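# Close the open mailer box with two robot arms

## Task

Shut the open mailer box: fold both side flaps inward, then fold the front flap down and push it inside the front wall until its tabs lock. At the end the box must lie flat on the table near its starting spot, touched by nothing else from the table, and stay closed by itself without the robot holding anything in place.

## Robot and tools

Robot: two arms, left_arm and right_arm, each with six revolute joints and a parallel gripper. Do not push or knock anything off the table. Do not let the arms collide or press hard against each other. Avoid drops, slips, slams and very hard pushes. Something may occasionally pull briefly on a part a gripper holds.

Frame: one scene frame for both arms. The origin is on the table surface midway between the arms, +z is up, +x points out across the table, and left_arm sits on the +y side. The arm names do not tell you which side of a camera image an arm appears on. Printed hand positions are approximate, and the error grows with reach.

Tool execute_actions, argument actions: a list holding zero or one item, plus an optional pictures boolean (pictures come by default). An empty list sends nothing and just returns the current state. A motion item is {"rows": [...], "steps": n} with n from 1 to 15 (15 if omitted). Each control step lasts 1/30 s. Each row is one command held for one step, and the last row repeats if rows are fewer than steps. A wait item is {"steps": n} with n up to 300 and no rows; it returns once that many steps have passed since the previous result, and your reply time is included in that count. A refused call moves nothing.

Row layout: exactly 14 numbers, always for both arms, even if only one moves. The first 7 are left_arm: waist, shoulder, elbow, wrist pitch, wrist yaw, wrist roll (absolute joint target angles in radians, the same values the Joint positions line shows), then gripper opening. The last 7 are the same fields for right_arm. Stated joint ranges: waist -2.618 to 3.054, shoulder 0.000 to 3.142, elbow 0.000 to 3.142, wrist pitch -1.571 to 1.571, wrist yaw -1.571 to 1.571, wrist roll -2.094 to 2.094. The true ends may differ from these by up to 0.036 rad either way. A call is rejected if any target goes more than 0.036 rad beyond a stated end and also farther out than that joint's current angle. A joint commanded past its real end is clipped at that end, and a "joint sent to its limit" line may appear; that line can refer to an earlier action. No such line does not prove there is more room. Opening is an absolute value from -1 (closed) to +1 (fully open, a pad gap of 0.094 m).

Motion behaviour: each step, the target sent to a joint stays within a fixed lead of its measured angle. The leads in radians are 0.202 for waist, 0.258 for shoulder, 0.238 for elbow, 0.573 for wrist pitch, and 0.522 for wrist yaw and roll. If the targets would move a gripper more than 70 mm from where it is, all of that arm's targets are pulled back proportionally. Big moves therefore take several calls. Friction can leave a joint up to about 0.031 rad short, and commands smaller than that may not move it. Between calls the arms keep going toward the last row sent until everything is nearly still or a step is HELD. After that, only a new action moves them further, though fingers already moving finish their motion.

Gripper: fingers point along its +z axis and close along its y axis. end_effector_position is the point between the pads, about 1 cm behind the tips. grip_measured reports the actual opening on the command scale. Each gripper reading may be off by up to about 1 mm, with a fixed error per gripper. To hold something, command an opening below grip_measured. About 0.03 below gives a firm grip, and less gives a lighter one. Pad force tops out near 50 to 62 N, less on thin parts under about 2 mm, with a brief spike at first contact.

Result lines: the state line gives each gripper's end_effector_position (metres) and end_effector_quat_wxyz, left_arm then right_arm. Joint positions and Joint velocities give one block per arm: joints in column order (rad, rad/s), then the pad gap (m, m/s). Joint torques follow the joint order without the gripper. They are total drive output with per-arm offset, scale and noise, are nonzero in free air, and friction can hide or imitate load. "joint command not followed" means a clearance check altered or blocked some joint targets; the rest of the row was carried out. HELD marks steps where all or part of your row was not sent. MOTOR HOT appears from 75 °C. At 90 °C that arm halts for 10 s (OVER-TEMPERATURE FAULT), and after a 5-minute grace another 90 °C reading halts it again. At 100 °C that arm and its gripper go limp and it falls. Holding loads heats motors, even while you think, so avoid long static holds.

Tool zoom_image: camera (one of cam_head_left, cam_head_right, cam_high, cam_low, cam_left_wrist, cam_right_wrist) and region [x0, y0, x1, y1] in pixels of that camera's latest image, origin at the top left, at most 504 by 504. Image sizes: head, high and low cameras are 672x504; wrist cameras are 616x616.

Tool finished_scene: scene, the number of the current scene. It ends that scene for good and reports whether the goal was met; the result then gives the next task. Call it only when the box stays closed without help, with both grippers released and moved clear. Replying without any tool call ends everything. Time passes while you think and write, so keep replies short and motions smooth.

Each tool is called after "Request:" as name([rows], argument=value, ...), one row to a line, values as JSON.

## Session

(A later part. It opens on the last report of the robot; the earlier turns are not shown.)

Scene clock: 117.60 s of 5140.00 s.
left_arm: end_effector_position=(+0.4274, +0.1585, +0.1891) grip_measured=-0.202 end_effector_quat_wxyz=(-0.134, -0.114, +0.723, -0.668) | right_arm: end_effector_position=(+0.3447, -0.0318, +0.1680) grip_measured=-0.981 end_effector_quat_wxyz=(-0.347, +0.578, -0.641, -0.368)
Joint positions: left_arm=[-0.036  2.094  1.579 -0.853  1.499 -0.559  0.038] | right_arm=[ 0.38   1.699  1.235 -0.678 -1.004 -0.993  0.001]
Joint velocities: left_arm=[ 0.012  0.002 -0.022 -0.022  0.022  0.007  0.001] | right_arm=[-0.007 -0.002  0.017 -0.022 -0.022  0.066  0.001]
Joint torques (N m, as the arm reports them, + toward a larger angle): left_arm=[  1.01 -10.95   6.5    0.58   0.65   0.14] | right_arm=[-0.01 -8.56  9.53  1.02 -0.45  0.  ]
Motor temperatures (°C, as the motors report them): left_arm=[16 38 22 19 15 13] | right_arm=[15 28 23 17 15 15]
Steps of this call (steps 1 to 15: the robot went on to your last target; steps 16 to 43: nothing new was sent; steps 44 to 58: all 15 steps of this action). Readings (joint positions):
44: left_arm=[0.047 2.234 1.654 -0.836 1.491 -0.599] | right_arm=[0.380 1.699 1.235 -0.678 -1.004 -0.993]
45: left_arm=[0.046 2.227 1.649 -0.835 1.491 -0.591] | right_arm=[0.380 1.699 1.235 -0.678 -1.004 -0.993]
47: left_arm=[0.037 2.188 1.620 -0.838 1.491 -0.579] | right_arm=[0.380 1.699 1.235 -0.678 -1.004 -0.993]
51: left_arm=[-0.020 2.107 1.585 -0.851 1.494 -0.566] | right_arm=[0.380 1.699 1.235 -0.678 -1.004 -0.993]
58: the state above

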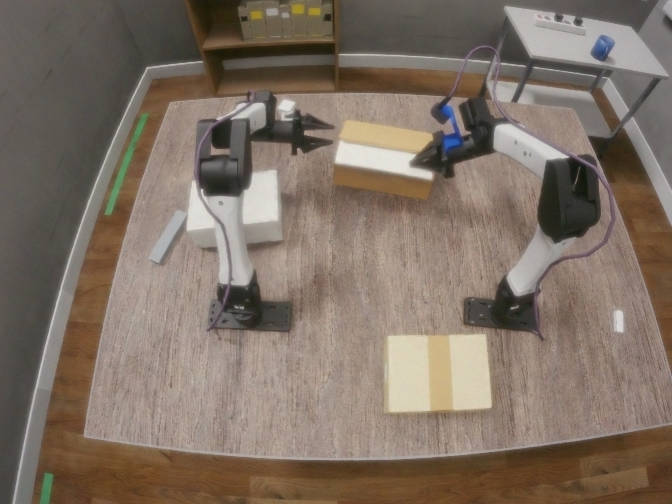

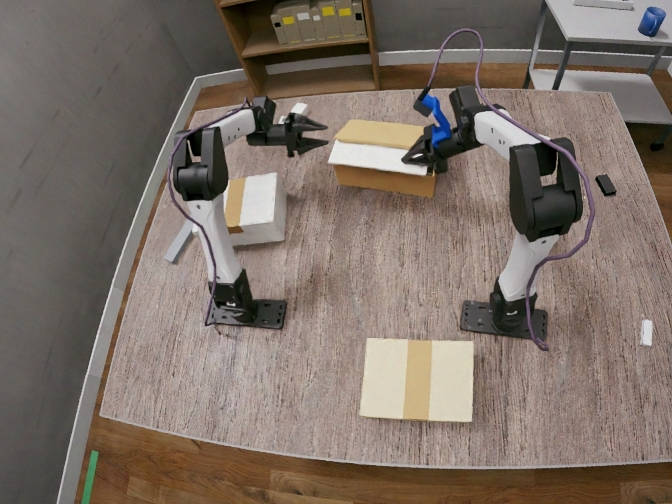

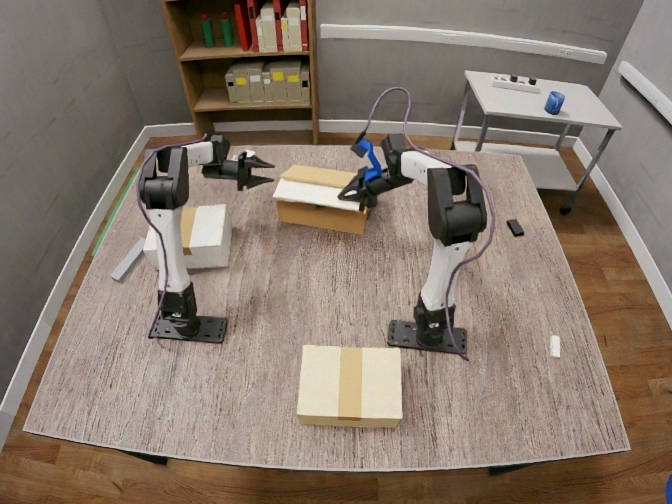

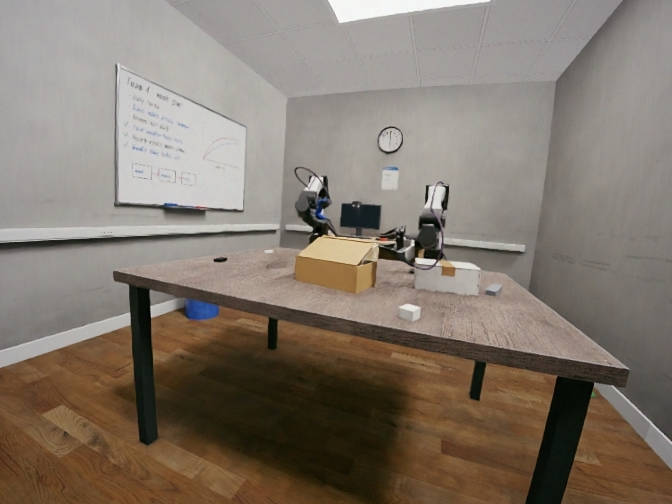

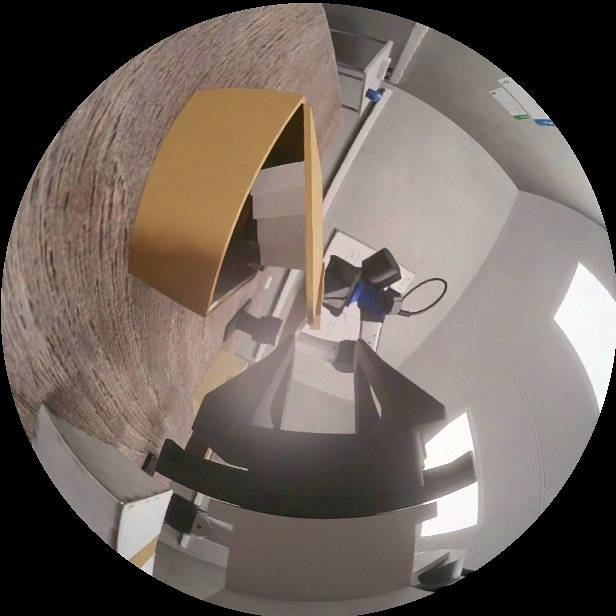

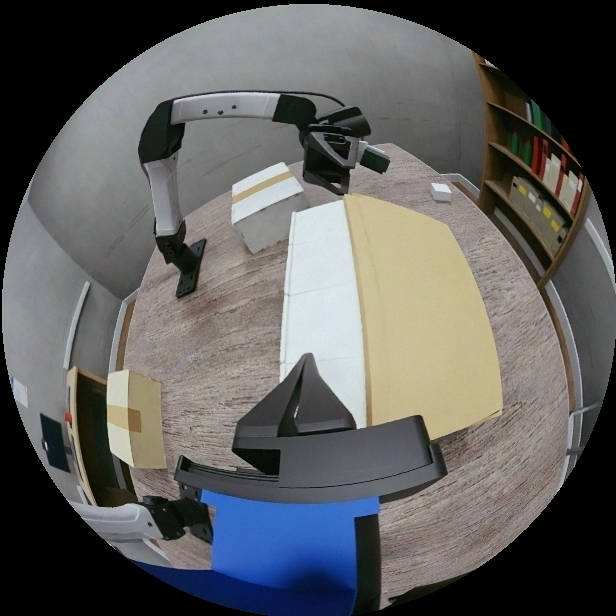

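Request:
execute_actions([
  {"rows":[[-0.04,2.13,1.6,-0.88,1.5,-0.62,-0.2,0.375,1.70,1.24,-0.69,-1,-1,-1],[-0.05,2.15,1.63,-0.89,1.5,-0.62,-0.2,0.375,1.70,1.24,-0.69,-1,-1,-1],[-0.06,2.17,1.66,-0.9,1.5,-0.62,-0.2,0.375,1.70,1.24,-0.69,-1,-1,-1],[-0.07,2.19,1.69,-0.9,1.5,-0.62,-0.2,0.375,1.70,1.24,-0.69,-1,-1,-1],[-0.08,2.2,1.71,-0.91,1.5,-0.62,-0.2,0.375,1.70,1.24,-0.69,-1,-1,-1],[-0.09,2.21,1.72,-0.91,1.5,-0.62,-0.2,0.375,1.70,1.24,-0.69,-1,-1,-1]],"steps":15},
])

Scene clock: 118.87 s of 5140.00 s.
left_arm: end_effector_position=(+0.4388, +0.1345, +0.1827) grip_measured=-0.202 end_effector_quat_wxyz=(-0.173, -0.117, +0.722, -0.659) | right_arm: end_effector_position=(+0.3447, -0.0318, +0.1680) grip_measured=-0.981 end_effector_quat_wxyz=(-0.347, +0.578, -0.641, -0.368)
Joint positions: left_arm=[-0.091  2.19   1.705 -0.89   1.499 -0.614  0.038] | right_arm=[ 0.38   1.699  1.235 -0.678 -1.004 -0.993  0.001]
Joint velocities: left_arm=[-0.002 -0.012 -0.017 -0.022  0.022  0.051  0.   ] | right_arm=[-0.017 -0.007 -0.017  0.066  0.007  0.007 -0.001]
Joint torques (N m, as the arm reports them, + toward a larger angle): left_arm=[  0.35 -10.62   9.63   0.57   0.67   0.03] | right_arm=[-0.03 -8.55  9.52  1.02 -0.45  0.  ]
Motor temperatures (°C, as the motors report them): left_arm=[16 38 22 19 15 13] | right_arm=[15 28 23 17 15 15]
Steps of this call (steps 1 to 15: the robot went on to your last target; steps 16 to 23: nothing new was sent; steps 24 to 38: all 15 steps of this action). Readings (joint positions):
24: left_arm=[-0.036 2.096 1.580 -0.855 1.499 -0.566] | right_arm=[0.380 1.699 1.235 -0.678 -1.004 -0.993]
25: left_arm=[-0.037 2.102 1.590 -0.863 1.499 -0.576] | right_arm=[0.380 1.699 1.235 -0.678 -1.004 -0.993]
27: left_arm=[-0.042 2.131 1.634 -0.876 1.499 -0.591] | right_arm=[0.380 1.699 1.235 -0.678 -1.004 -0.993]
31: left_arm=[-0.074 2.183 1.703 -0.878 1.499 -0.605] | right_arm=[0.380 1.699 1.235 -0.678 -1.004 -0.993]
38: the state above

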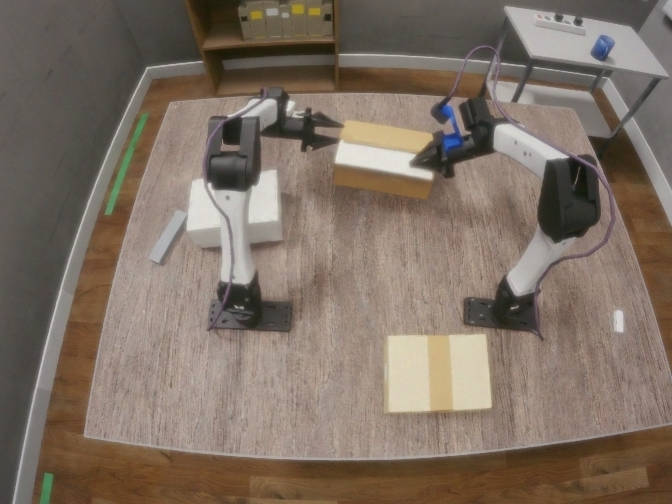

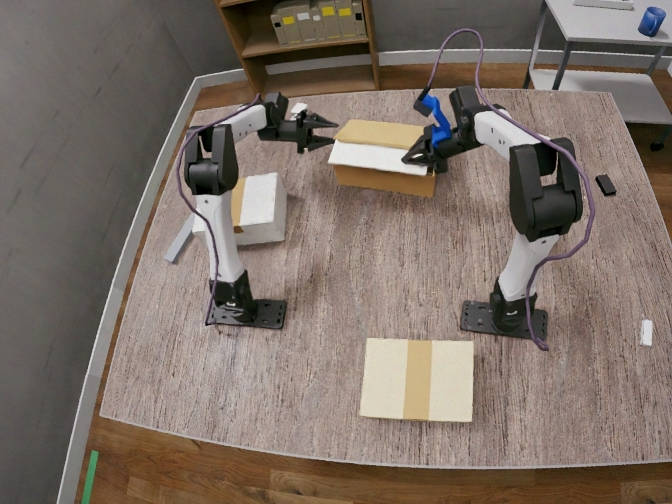

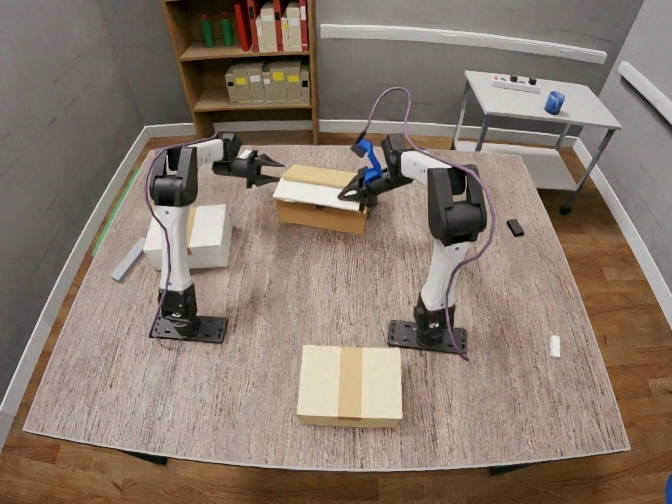

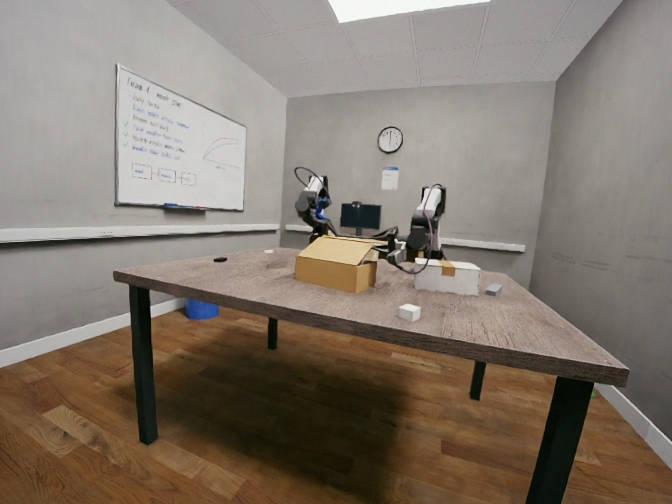

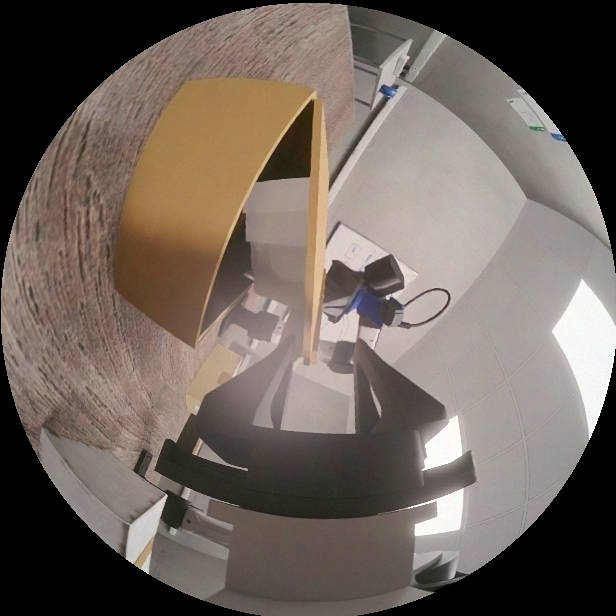

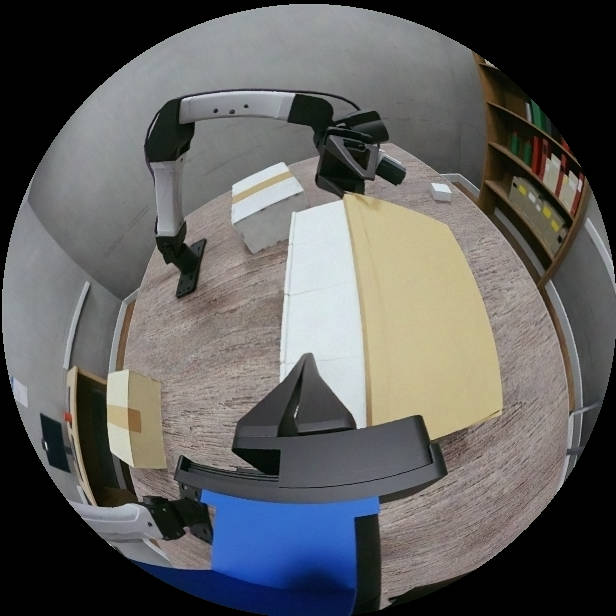

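Request:
execute_actions([
  {"rows":[[-0.10,2.23,1.73,-0.92,1.5,-0.58,-0.2,0.375,1.70,1.24,-0.69,-1,-1,-1],[-0.11,2.24,1.74,-0.92,1.5,-0.58,-0.2,0.375,1.70,1.24,-0.69,-1,-1,-1],[-0.125,2.25,1.755,-0.92,1.5,-0.58,-0.2,0.375,1.70,1.24,-0.69,-1,-1,-1],[-0.14,2.26,1.77,-0.93,1.5,-0.58,-0.2,0.375,1.70,1.24,-0.69,-1,-1,-1],[-0.155,2.27,1.785,-0.93,1.5,-0.58,-0.2,0.375,1.70,1.24,-0.69,-1,-1,-1],[-0.17,2.28,1.8,-0.93,1.5,-0.58,-0.2,0.375,1.70,1.24,-0.69,-1,-1,-1],[-0.19,2.295,1.82,-0.93,1.5,-0.58,-0.2,0.375,1.70,1.24,-0.69,-1,-1,-1]],"steps":15},
])

Scene clock: 120.27 s of 5140.00 s.
left_arm: end_effector_position=(+0.4301, +0.0874, +0.1727) grip_measured=-0.202 end_effector_quat_wxyz=(-0.203, -0.072, +0.728, -0.651) | right_arm: end_effector_position=(+0.3447, -0.0318, +0.1680) grip_measured=-0.981 end_effector_quat_wxyz=(-0.347, +0.578, -0.641, -0.368)
Joint positions: left_arm=[-0.198  2.274  1.804 -0.914  1.499 -0.589  0.038] | right_arm=[ 0.38   1.699  1.235 -0.678 -1.004 -0.993  0.001]
Joint velocities: left_arm=[ 0.042  0.017  0.022 -0.007 -0.066 -0.037 -0.   ] | right_arm=[-0.012 -0.007  0.017 -0.11  -0.037  0.007  0.001]
Joint torques (N m, as the arm reports them, + toward a larger angle): left_arm=[  0.92 -11.18   9.73   0.56   0.67   0.14] | right_arm=[-0.02 -8.57  9.52  1.02 -0.44  0.  ]
Motor temperatures (°C, as the motors report them): left_arm=[16 38 22 19 15 13] | right_arm=[15 28 23 17 15 15]
Steps of this call (steps 1 to 15: the robot went on to your last target; steps 16 to 27: nothing new was sent; steps 28 to 42: all 15 steps of this action). Readings (joint positions):
28: left_arm=[-0.091 2.192 1.708 -0.896 1.499 -0.611] | right_arm=[0.380 1.699 1.235 -0.678 -1.004 -0.993]
29: left_arm=[-0.092 2.197 1.715 -0.899 1.499 -0.606] | right_arm=[0.380 1.699 1.235 -0.678 -1.004 -0.993]
31: left_arm=[-0.101 2.215 1.738 -0.903 1.499 -0.599] | right_arm=[0.380 1.699 1.235 -0.678 -1.004 -0.993]
35: left_arm=[-0.155 2.261 1.794 -0.908 1.499 -0.592] | right_arm=[0.380 1.699 1.235 -0.678 -1.004 -0.993]
42: the state above

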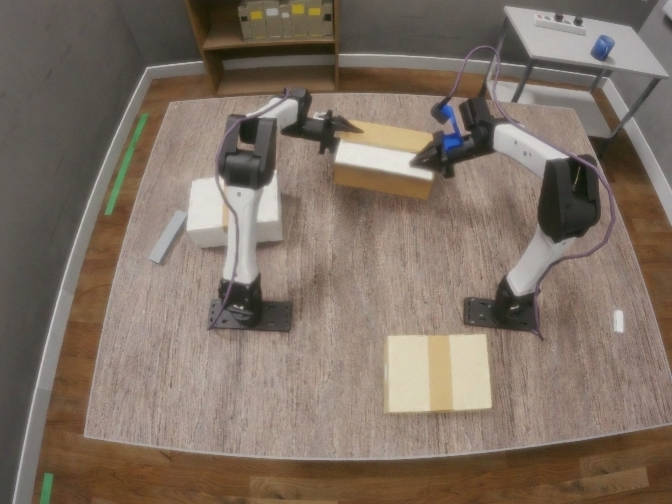

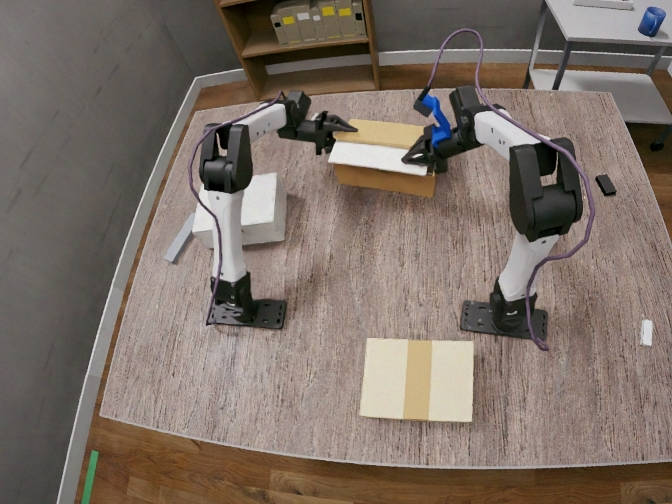

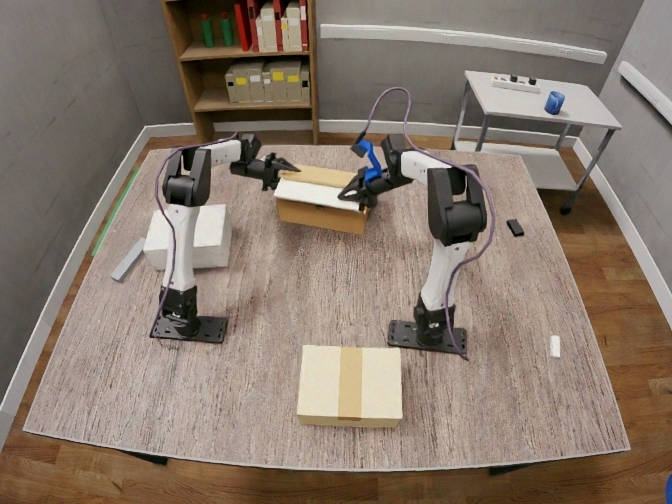

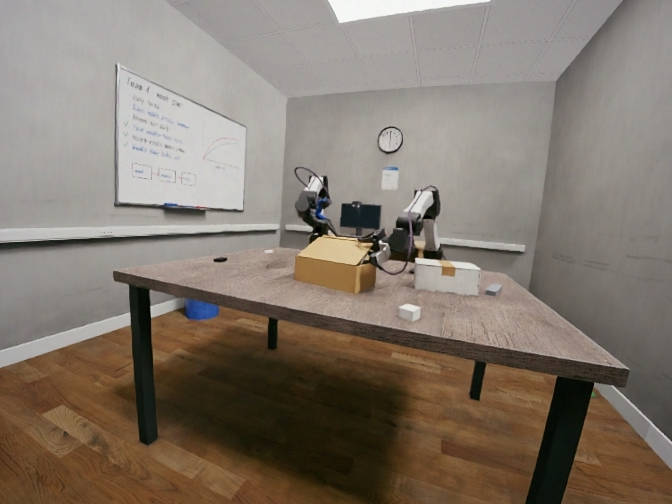

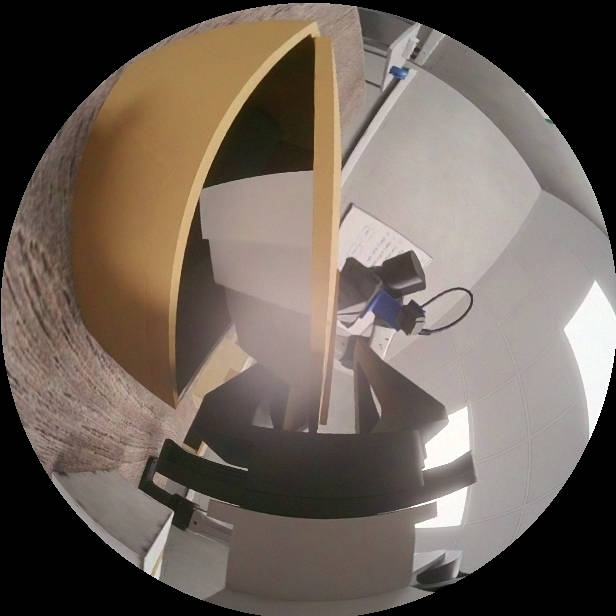

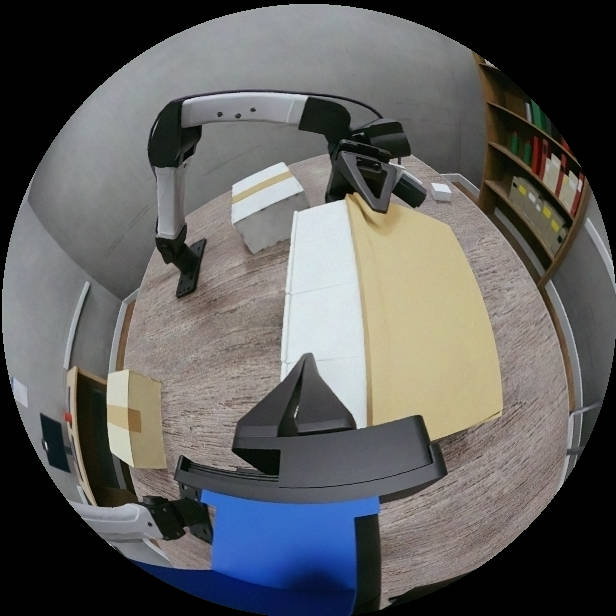

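Request:
execute_actions([
  {"rows":[[-0.195,2.28,1.81,-0.92,1.5,-0.58,-0.4,0.375,1.70,1.24,-0.69,-1,-1,-1],[-0.195,2.28,1.81,-0.92,1.5,-0.58,-0.6,0.375,1.70,1.24,-0.69,-1,-1,-1],[-0.195,2.28,1.81,-0.92,1.5,-0.58,-0.75,0.375,1.70,1.24,-0.69,-1,-1,-1],[-0.195,2.28,1.81,-0.92,1.5,-0.58,-0.85,0.375,1.70,1.24,-0.69,-1,-1,-1],[-0.195,2.28,1.81,-0.92,1.5,-0.58,-0.92,0.375,1.70,1.24,-0.69,-1,-1,-1],[-0.195,2.28,1.81,-0.92,1.5,-0.58,-1,0.375,1.70,1.24,-0.69,-1,-1,-1],[-0.195,2.28,1.81,-0.92,1.5,-0.58,-1,0.375,1.70,1.24,-0.69,-1,-1,-1],[-0.195,2.28,1.81,-0.92,1.5,-0.58,-1,0.375,1.70,1.24,-0.69,-1,-1,-1],[-0.195,2.28,1.81,-0.92,1.5,-0.58,-1,0.375,1.62,1.22,-0.65,-1,-1,-1],[-0.195,2.28,1.81,-0.92,1.5,-0.58,-1,0.375,1.54,1.2,-0.6,-1,-1,-1],[-0.195,2.28,1.81,-0.92,1.5,-0.58,-1,0.375,1.46,1.17,-0.55,-1,-1,-1],[-0.195,2.28,1.81,-0.92,1.5,-0.58,-1,0.375,1.38,1.13,-0.5,-1,-1,-1],[-0.195,2.28,1.81,-0.92,1.5,-0.58,-1,0.375,1.3,1.1,-0.45,-1,-1,-1]],"steps":15},
], pictures=false)

Request:
execute_actions([
  {"rows":[[-0.195,2.28,1.81,-0.92,1.5,-0.58,-1,0.4,1.28,1.08,-0.4,-0.8,-0.8,-1],[-0.195,2.28,1.81,-0.92,1.5,-0.58,-1,0.44,1.28,1.06,-0.35,-0.6,-0.6,-1],[-0.195,2.28,1.81,-0.92,1.5,-0.58,-1,0.48,1.28,1.04,-0.3,-0.4,-0.4,-1],[-0.195,2.28,1.81,-0.92,1.5,-0.58,-1,0.52,1.28,1.02,-0.25,-0.2,-0.2,-1],[-0.195,2.28,1.81,-0.92,1.5,-0.58,-1,0.56,1.28,1.0,-0.2,0,0,-1],[-0.195,2.28,1.81,-0.92,1.5,-0.58,-1,0.6,1.28,1.0,-0.2,0,0,-1],[-0.195,2.28,1.81,-0.92,1.5,-0.58,-1,0.64,1.28,1.0,-0.2,0,0,-1],[-0.195,2.28,1.81,-0.92,1.5,-0.58,-1,0.68,1.28,1.0,-0.2,0,0,-1],[-0.195,2.28,1.81,-0.92,1.5,-0.58,-1,0.72,1.28,1.0,-0.2,0,0,-1],[-0.195,2.28,1.81,-0.92,1.5,-0.58,-1,0.76,1.28,1.0,-0.2,0,0,-1],[-0.195,2.28,1.81,-0.92,1.5,-0.58,-1,0.8,1.28,1.0,-0.2,0,0,-1],[-0.195,2.28,1.81,-0.92,1.5,-0.58,-1,0.83,1.28,1.0,-0.2,0,0,-1]],"steps":15},
], pictures=false)

Request:
execute_actions([
  {"rows":[[-0.195,2.28,1.81,-0.92,1.5,-0.58,-1,0.83,1.28,1.0,-0.2,0,0,-1],[-0.195,2.28,1.81,-0.92,1.5,-0.58,-1,0.83,1.28,1.0,-0.2,0,0,-1],[-0.195,2.28,1.81,-0.92,1.5,-0.58,-1,0.83,1.31,0.99,-0.19,0,0,-1],[-0.195,2.28,1.81,-0.92,1.5,-0.58,-1,0.83,1.34,0.98,-0.19,0,0,-1],[-0.195,2.28,1.81,-0.92,1.5,-0.58,-1,0.83,1.37,0.97,-0.18,0,0,-1],[-0.195,2.28,1.81,-0.92,1.5,-0.58,-1,0.83,1.39,0.97,-0.18,0,0,-1]],"steps":15},
])

Scene clock: 124.87 s of 5140.00 s.
left_arm: end_effector_position=(+0.4303, +0.0880, +0.1735) grip_measured=-0.837 end_effector_quat_wxyz=(-0.203, -0.071, +0.727, -0.653) | right_arm: end_effector_position=(+0.3114, -0.0407, +0.2542) grip_measured=-0.981 end_effector_quat_wxyz=(-0.474, +0.617, -0.559, -0.287)
Joint positions: left_arm=[-0.197  2.274  1.804 -0.915  1.504 -0.586  0.008] | right_arm=[ 0.38   1.358  1.124 -0.555 -0.996 -0.993  0.001]
Joint velocities: left_arm=[ 0.012  0.007  0.002  0.007 -0.051  0.037  0.001] | right_arm=[ 0.012 -1.643  0.007  0.696 -0.066  0.007 -0.   ]
Joint torques (N m, as the arm reports them, + toward a larger angle): left_arm=[  0.54 -12.37   8.8    0.67   0.63   0.14] | right_arm=[ 0.   -2.15  7.14  1.69 -0.3   0.06]
Motor temperatures (°C, as the motors report them): left_arm=[16 38 23 19 15 13] | right_arm=[15 28 23 17 15 15]
Steps of this call (steps 1 to 15: the robot went on to your last target; steps 16 to 90: nothing new was sent; then 1.10 s passed at rest; steps 91 to 105: all 15 steps of this action). Readings (joint positions):
91: left_arm=[-0.197 2.274 1.804 -0.915 1.499 -0.587] | right_arm=[0.380 1.699 1.235 -0.678 -1.004 -0.993]
92: left_arm=[-0.197 2.274 1.804 -0.915 1.499 -0.587] | right_arm=[0.380 1.699 1.235 -0.678 -1.004 -0.993]
94: left_arm=[-0.197 2.274 1.804 -0.915 1.499 -0.587] | right_arm=[0.380 1.699 1.235 -0.678 -1.005 -0.993]
98: left_arm=[-0.197 2.274 1.804 -0.915 1.501 -0.586] | right_arm=[0.380 1.699 1.235 -0.678 -1.007 -0.993]
105: the state above

Scene clock: 125.37 s of 5140.00 s.
left_arm: end_effector_position=(+0.4303, +0.0880, +0.1736) grip_measured=-0.837 end_effector_quat_wxyz=(-0.203, -0.071, +0.726, -0.653) | right_arm: end_effector_position=(+0.3289, +0.0121, +0.2371) grip_measured=-0.981 end_effector_quat_wxyz=(+0.471, -0.340, +0.792, +0.185)
Joint positions: left_arm=[-0.197  2.274  1.804 -0.915  1.504 -0.586  0.008] | right_arm=[ 0.83   1.282  1.005 -0.234 -0.082 -0.077  0.001]
Joint velocities: left_arm=[-0.022 -0.012 -0.002 -0.037 -0.037  0.037  0.   ] | right_arm=[ 0.212 -0.007  0.027  0.066  0.403  0.447 -0.001]
Joint torques (N m, as the arm reports them, + toward a larger angle): left_arm=[  0.55 -12.35   8.78   0.66   0.62   0.14] | right_arm=[-0.58 -5.64  9.7   2.3   0.25  0.21]
Motor temperatures (°C, as the motors report them): left_arm=[16 38 23 19 15 13] | right_arm=[15 28 23 17 15 15]
Steps of this call (steps 1 to 15: all 15 steps of this action). Readings (joint positions):
1: left_arm=[-0.197 2.274 1.804 -0.915 1.504 -0.586] | right_arm=[0.382 1.308 1.124 -0.524 -0.972 -0.965]
2: left_arm=[-0.197 2.274 1.804 -0.915 1.504 -0.586] | right_arm=[0.392 1.273 1.121 -0.484 -0.913 -0.903]
4: left_arm=[-0.197 2.274 1.804 -0.915 1.504 -0.586] | right_arm=[0.445 1.243 1.099 -0.392 -0.726 -0.715]
8: left_arm=[-0.197 2.274 1.804 -0.915 1.504 -0.586] | right_arm=[0.605 1.265 1.023 -0.282 -0.341 -0.336]
15: the state above

Scene clock: 125.87 s of 5140.00 s.
left_arm: end_effector_position=(+0.4303, +0.0880, +0.1736) grip_measured=-0.837 end_effector_quat_wxyz=(-0.203, -0.071, +0.726, -0.653) | right_arm: end_effector_position=(+0.3462, +0.0115, +0.1909) grip_measured=-0.981 end_effector_quat_wxyz=(+0.439, -0.305, +0.830, +0.159)
Joint positions: left_arm=[-0.197  2.274  1.804 -0.915  1.504 -0.586  0.008] | right_arm=[ 0.833  1.39   0.976 -0.186 -0.008 -0.011  0.001]
Joint velocities: left_arm=[-0.007  0.012  0.007 -0.051  0.007 -0.081  0.   ] | right_arm=[-0.022 -0.007 -0.012  0.037  0.037  0.007 -0.   ]
Joint torques (N m, as the arm reports them, + toward a larger angle): left_arm=[  0.61 -12.32   8.79   0.67   0.61   0.13] | right_arm=[ 0.06 -6.44  9.63  2.13  0.08  0.18]
Motor temperatures (°C, as the motors report them): left_arm=[16 38 23 19 15 13] | right_arm=[15 28 23 17 15 15]
Steps of this call (steps 1 to 15: all 15 steps of this action). Readings (joint positions):
1: left_arm=[-0.197 2.274 1.804 -0.915 1.504 -0.586] | right_arm=[0.833 1.282 1.005 -0.230 -0.069 -0.064]
2: left_arm=[-0.197 2.274 1.804 -0.915 1.504 -0.586] | right_arm=[0.833 1.282 1.005 -0.226 -0.056 -0.053]
4: left_arm=[-0.197 2.274 1.804 -0.915 1.504 -0.586] | right_arm=[0.833 1.289 1.005 -0.216 -0.038 -0.037]
8: left_arm=[-0.197 2.274 1.804 -0.915 1.504 -0.586] | right_arm=[0.833 1.357 0.998 -0.187 -0.018 -0.020]
15: the state above

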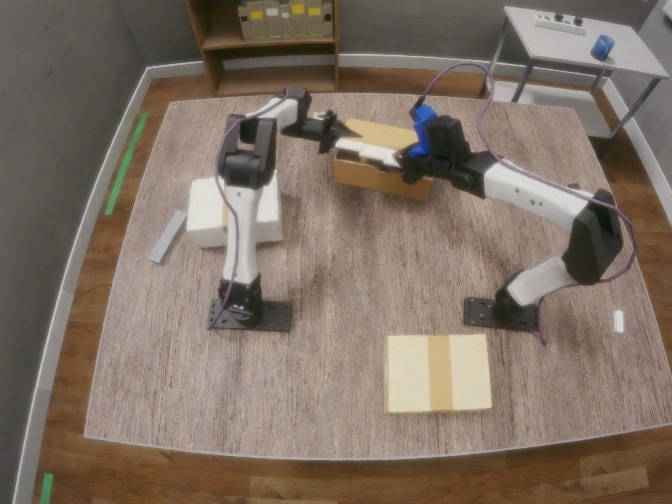

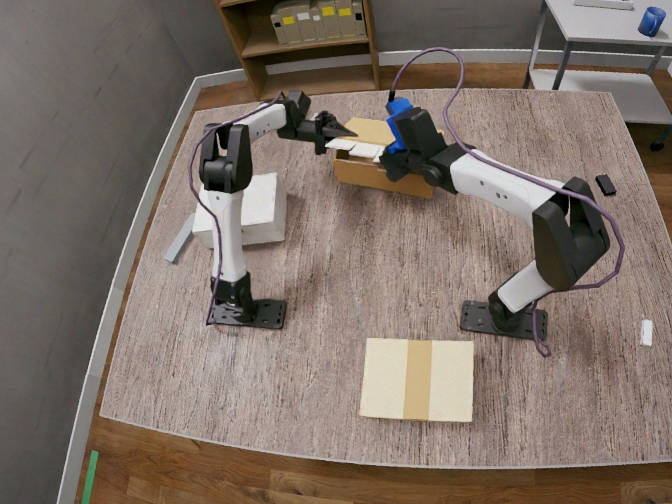

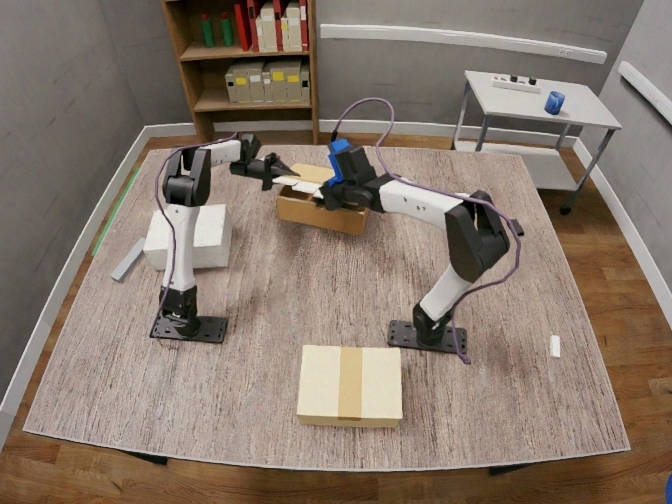

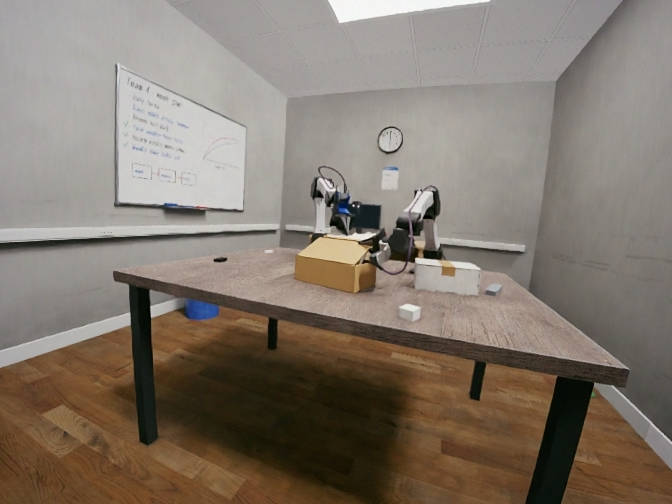

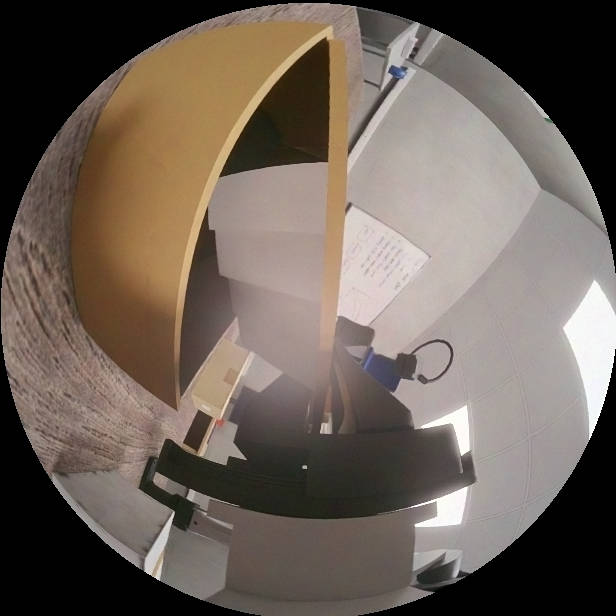

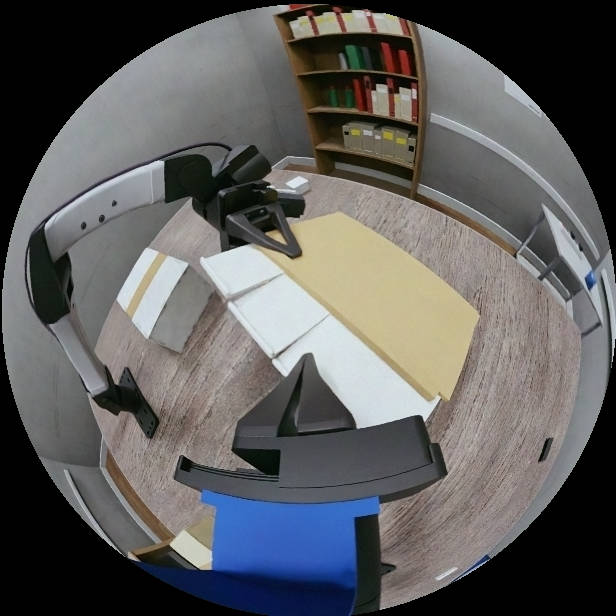

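Request:
execute_actions([
  {"rows":[[-0.195,2.28,1.81,-0.92,1.5,-0.58,-0.65,0.83,1.39,0.97,-0.18,0,0,-1],[-0.195,2.28,1.81,-0.92,1.5,-0.58,-0.65,0.83,1.39,0.97,-0.18,0,0,-1],[-0.195,2.28,1.81,-0.92,1.5,-0.58,-0.65,0.83,1.39,0.97,-0.18,0,0,-1],[-0.18,2.29,1.81,-0.92,1.5,-0.58,-0.65,0.83,1.39,0.97,-0.18,0,0,-1],[-0.165,2.30,1.81,-0.92,1.5,-0.58,-0.65,0.83,1.40,0.96,-0.17,0,0,-1],[-0.15,2.31,1.81,-0.92,1.5,-0.58,-0.65,0.83,1.41,0.95,-0.16,0,0,-1],[-0.14,2.31,1.81,-0.92,1.5,-0.58,-0.65,0.83,1.41,0.94,-0.15,0,0,-1]],"steps":15},
], pictures=false)

Request:
execute_actions([
  {"rows":[[-0.14,2.31,1.81,-0.92,1.5,-0.58,-0.8,0.83,1.41,0.94,-0.15,0,0,-1],[-0.14,2.31,1.81,-0.92,1.5,-0.58,-0.9,0.83,1.41,0.94,-0.15,0,0,-1],[-0.14,2.31,1.81,-0.92,1.5,-0.58,-1,0.83,1.41,0.94,-0.15,0,0,-1],[-0.14,2.31,1.81,-0.92,1.5,-0.58,-1,0.83,1.41,0.94,-0.15,0,0,-1],[-0.14,2.31,1.81,-0.92,1.5,-0.58,-1,0.83,1.42,0.92,-0.11,0,0,-1],[-0.14,2.31,1.81,-0.92,1.5,-0.58,-1,0.83,1.43,0.9,-0.07,0,0,-1],[-0.14,2.31,1.81,-0.92,1.5,-0.58,-1,0.83,1.44,0.88,-0.04,0,0,-1],[-0.14,2.31,1.81,-0.92,1.5,-0.58,-1,0.83,1.45,0.86,-0.01,0,0,-1]],"steps":15},
])

Scene clock: 127.57 s of 5140.00 s.
left_arm: end_effector_position=(+0.4462, +0.1128, +0.1678) grip_measured=-0.652 end_effector_quat_wxyz=(-0.188, -0.097, +0.723, -0.657) | right_arm: end_effector_position=(+0.3456, +0.0104, +0.1823) grip_measured=-0.981 end_effector_quat_wxyz=(+0.435, -0.304, +0.833, +0.157)
Joint positions: left_arm=[-0.137  2.287  1.804 -0.915  1.504 -0.586  0.016] | right_arm=[ 0.833  1.396  0.954 -0.168 -0.005 -0.008  0.001]
Joint velocities: left_arm=[-0.007  0.017 -0.012  0.037 -0.095 -0.066 -0.001] | right_arm=[-0.002  0.007  0.017 -0.051  0.051 -0.007  0.   ]
Joint torques (N m, as the arm reports them, + toward a larger angle): left_arm=[  0.17 -11.08   8.78   0.63   0.61   0.14] | right_arm=[ 0.12 -5.4   8.64  2.22  0.07  0.19]
Motor temperatures (°C, as the motors report them): left_arm=[16 38 23 19 15 13] | right_arm=[15 28 23 17 15 15]
Steps of this call (steps 1 to 15: the robot went on to your last target; steps 16 to 36: nothing new was sent; steps 37 to 51: all 15 steps of this action). Readings (joint positions):
37: left_arm=[-0.197 2.274 1.804 -0.915 1.504 -0.586] | right_arm=[0.833 1.390 0.976 -0.185 -0.005 -0.008]
38: left_arm=[-0.197 2.274 1.804 -0.915 1.504 -0.586] | right_arm=[0.833 1.390 0.976 -0.185 -0.005 -0.008]
40: left_arm=[-0.196 2.274 1.804 -0.915 1.504 -0.586] | right_arm=[0.833 1.390 0.976 -0.185 -0.005 -0.008]
44: left_arm=[-0.172 2.278 1.804 -0.915 1.504 -0.586] | right_arm=[0.833 1.390 0.965 -0.172 -0.005 -0.008]
51: the state above

Scene clock: 128.07 s of 5140.00 s.
left_arm: end_effector_position=(+0.4461, +0.1127, +0.1688) grip_measured=-0.941 end_effector_quat_wxyz=(-0.189, -0.097, +0.721, -0.659) | right_arm: end_effector_position=(+0.3476, +0.0121, +0.1514) grip_measured=-0.981 end_effector_quat_wxyz=(+0.433, -0.305, +0.834, +0.156)
Joint positions: left_arm=[-0.137  2.287  1.804 -0.915  1.51  -0.586  0.003] | right_arm=[ 0.833  1.442  0.871 -0.044 -0.005 -0.008  0.001]
Joint velocities: left_arm=[-0.007 -0.027 -0.002  0.051 -0.081 -0.007  0.   ] | right_arm=[-0.002  0.002 -0.002  0.095 -0.051 -0.051 -0.   ]
Joint torques (N m, as the arm reports them, + toward a larger angle): left_arm=[  0.07 -11.12   8.77   0.65   0.55   0.14] | right_arm=[ 0.1  -6.17  8.8   2.23  0.06  0.19]
Motor temperatures (°C, as the motors report them): left_arm=[16 38 23 19 15 13] | right_arm=[15 28 23 17 15 15]
Steps of this call (steps 1 to 15: all 15 steps of this action). Readings (joint positions):
1: left_arm=[-0.137 2.287 1.804 -0.915 1.504 -0.586] | right_arm=[0.833 1.396 0.954 -0.168 -0.005 -0.008]
2: left_arm=[-0.137 2.287 1.804 -0.915 1.504 -0.586] | right_arm=[0.833 1.396 0.954 -0.167 -0.005 -0.008]
4: left_arm=[-0.137 2.287 1.804 -0.915 1.509 -0.586] | right_arm=[0.833 1.396 0.954 -0.166 -0.005 -0.008]
8: left_arm=[-0.137 2.287 1.804 -0.915 1.510 -0.586] | right_arm=[0.833 1.407 0.915 -0.095 -0.005 -0.008]
15: the state above

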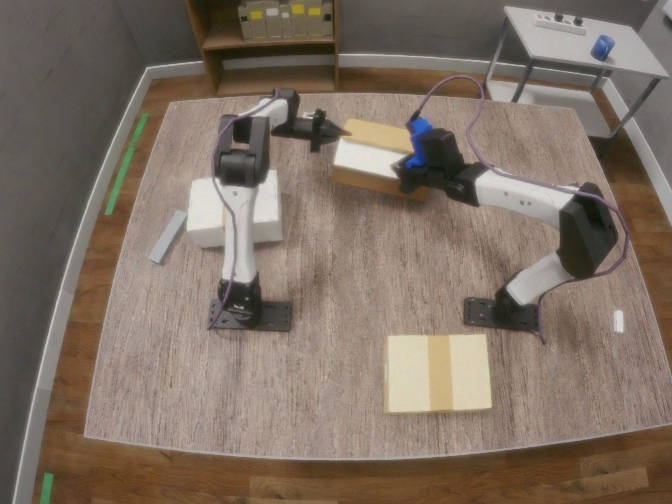

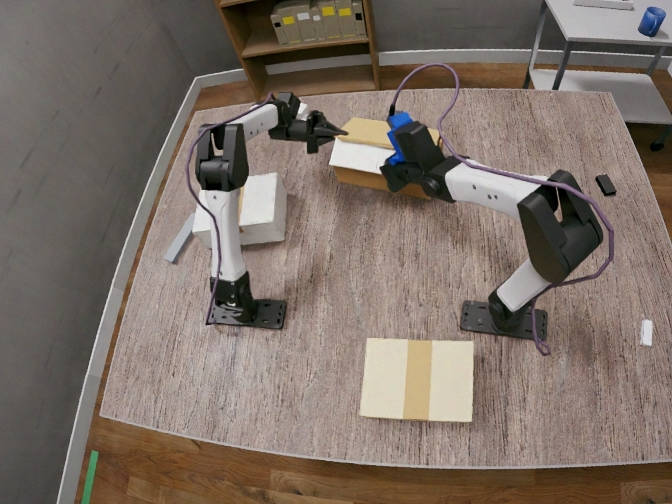

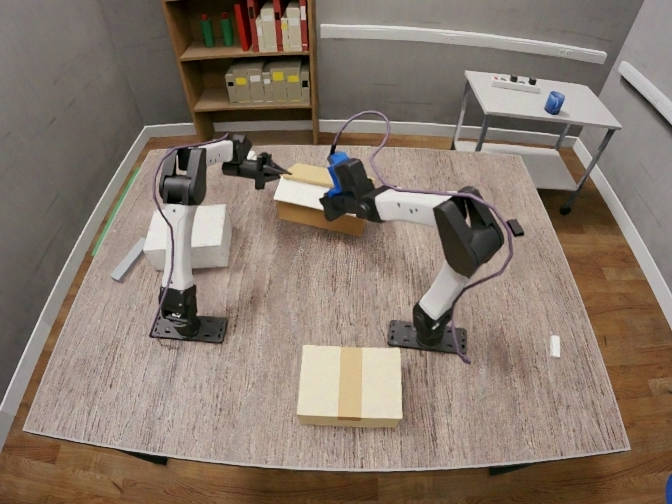

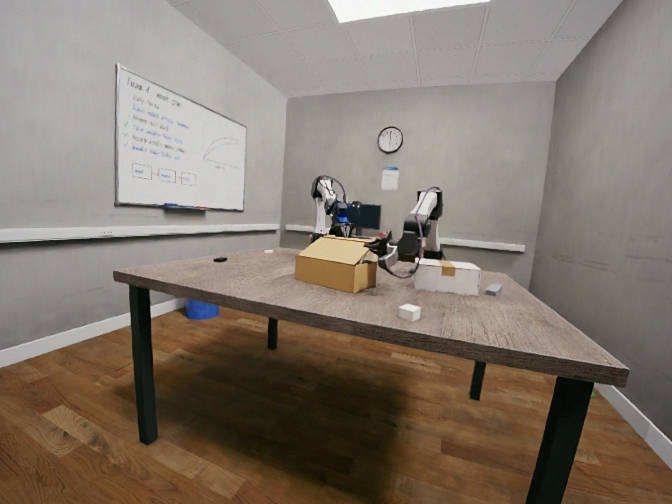

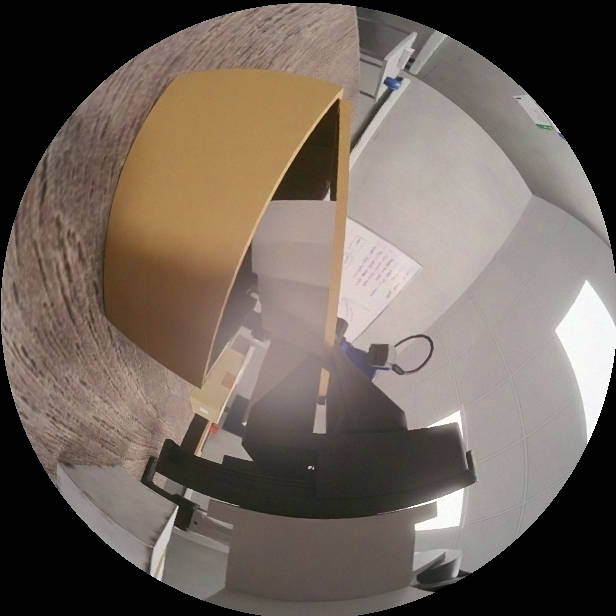

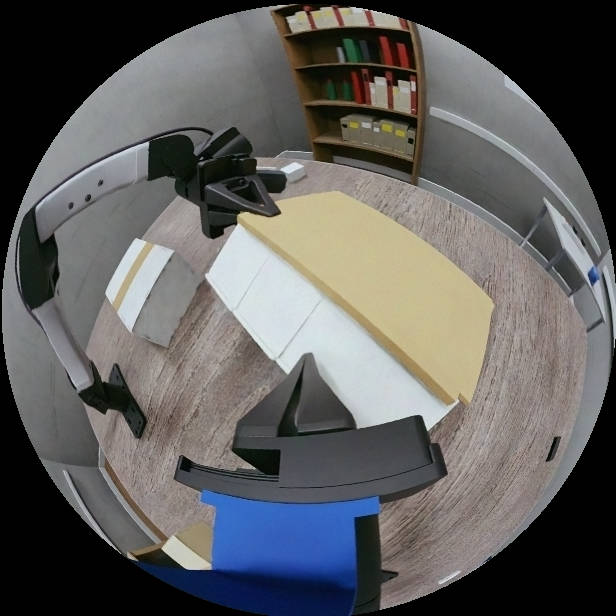

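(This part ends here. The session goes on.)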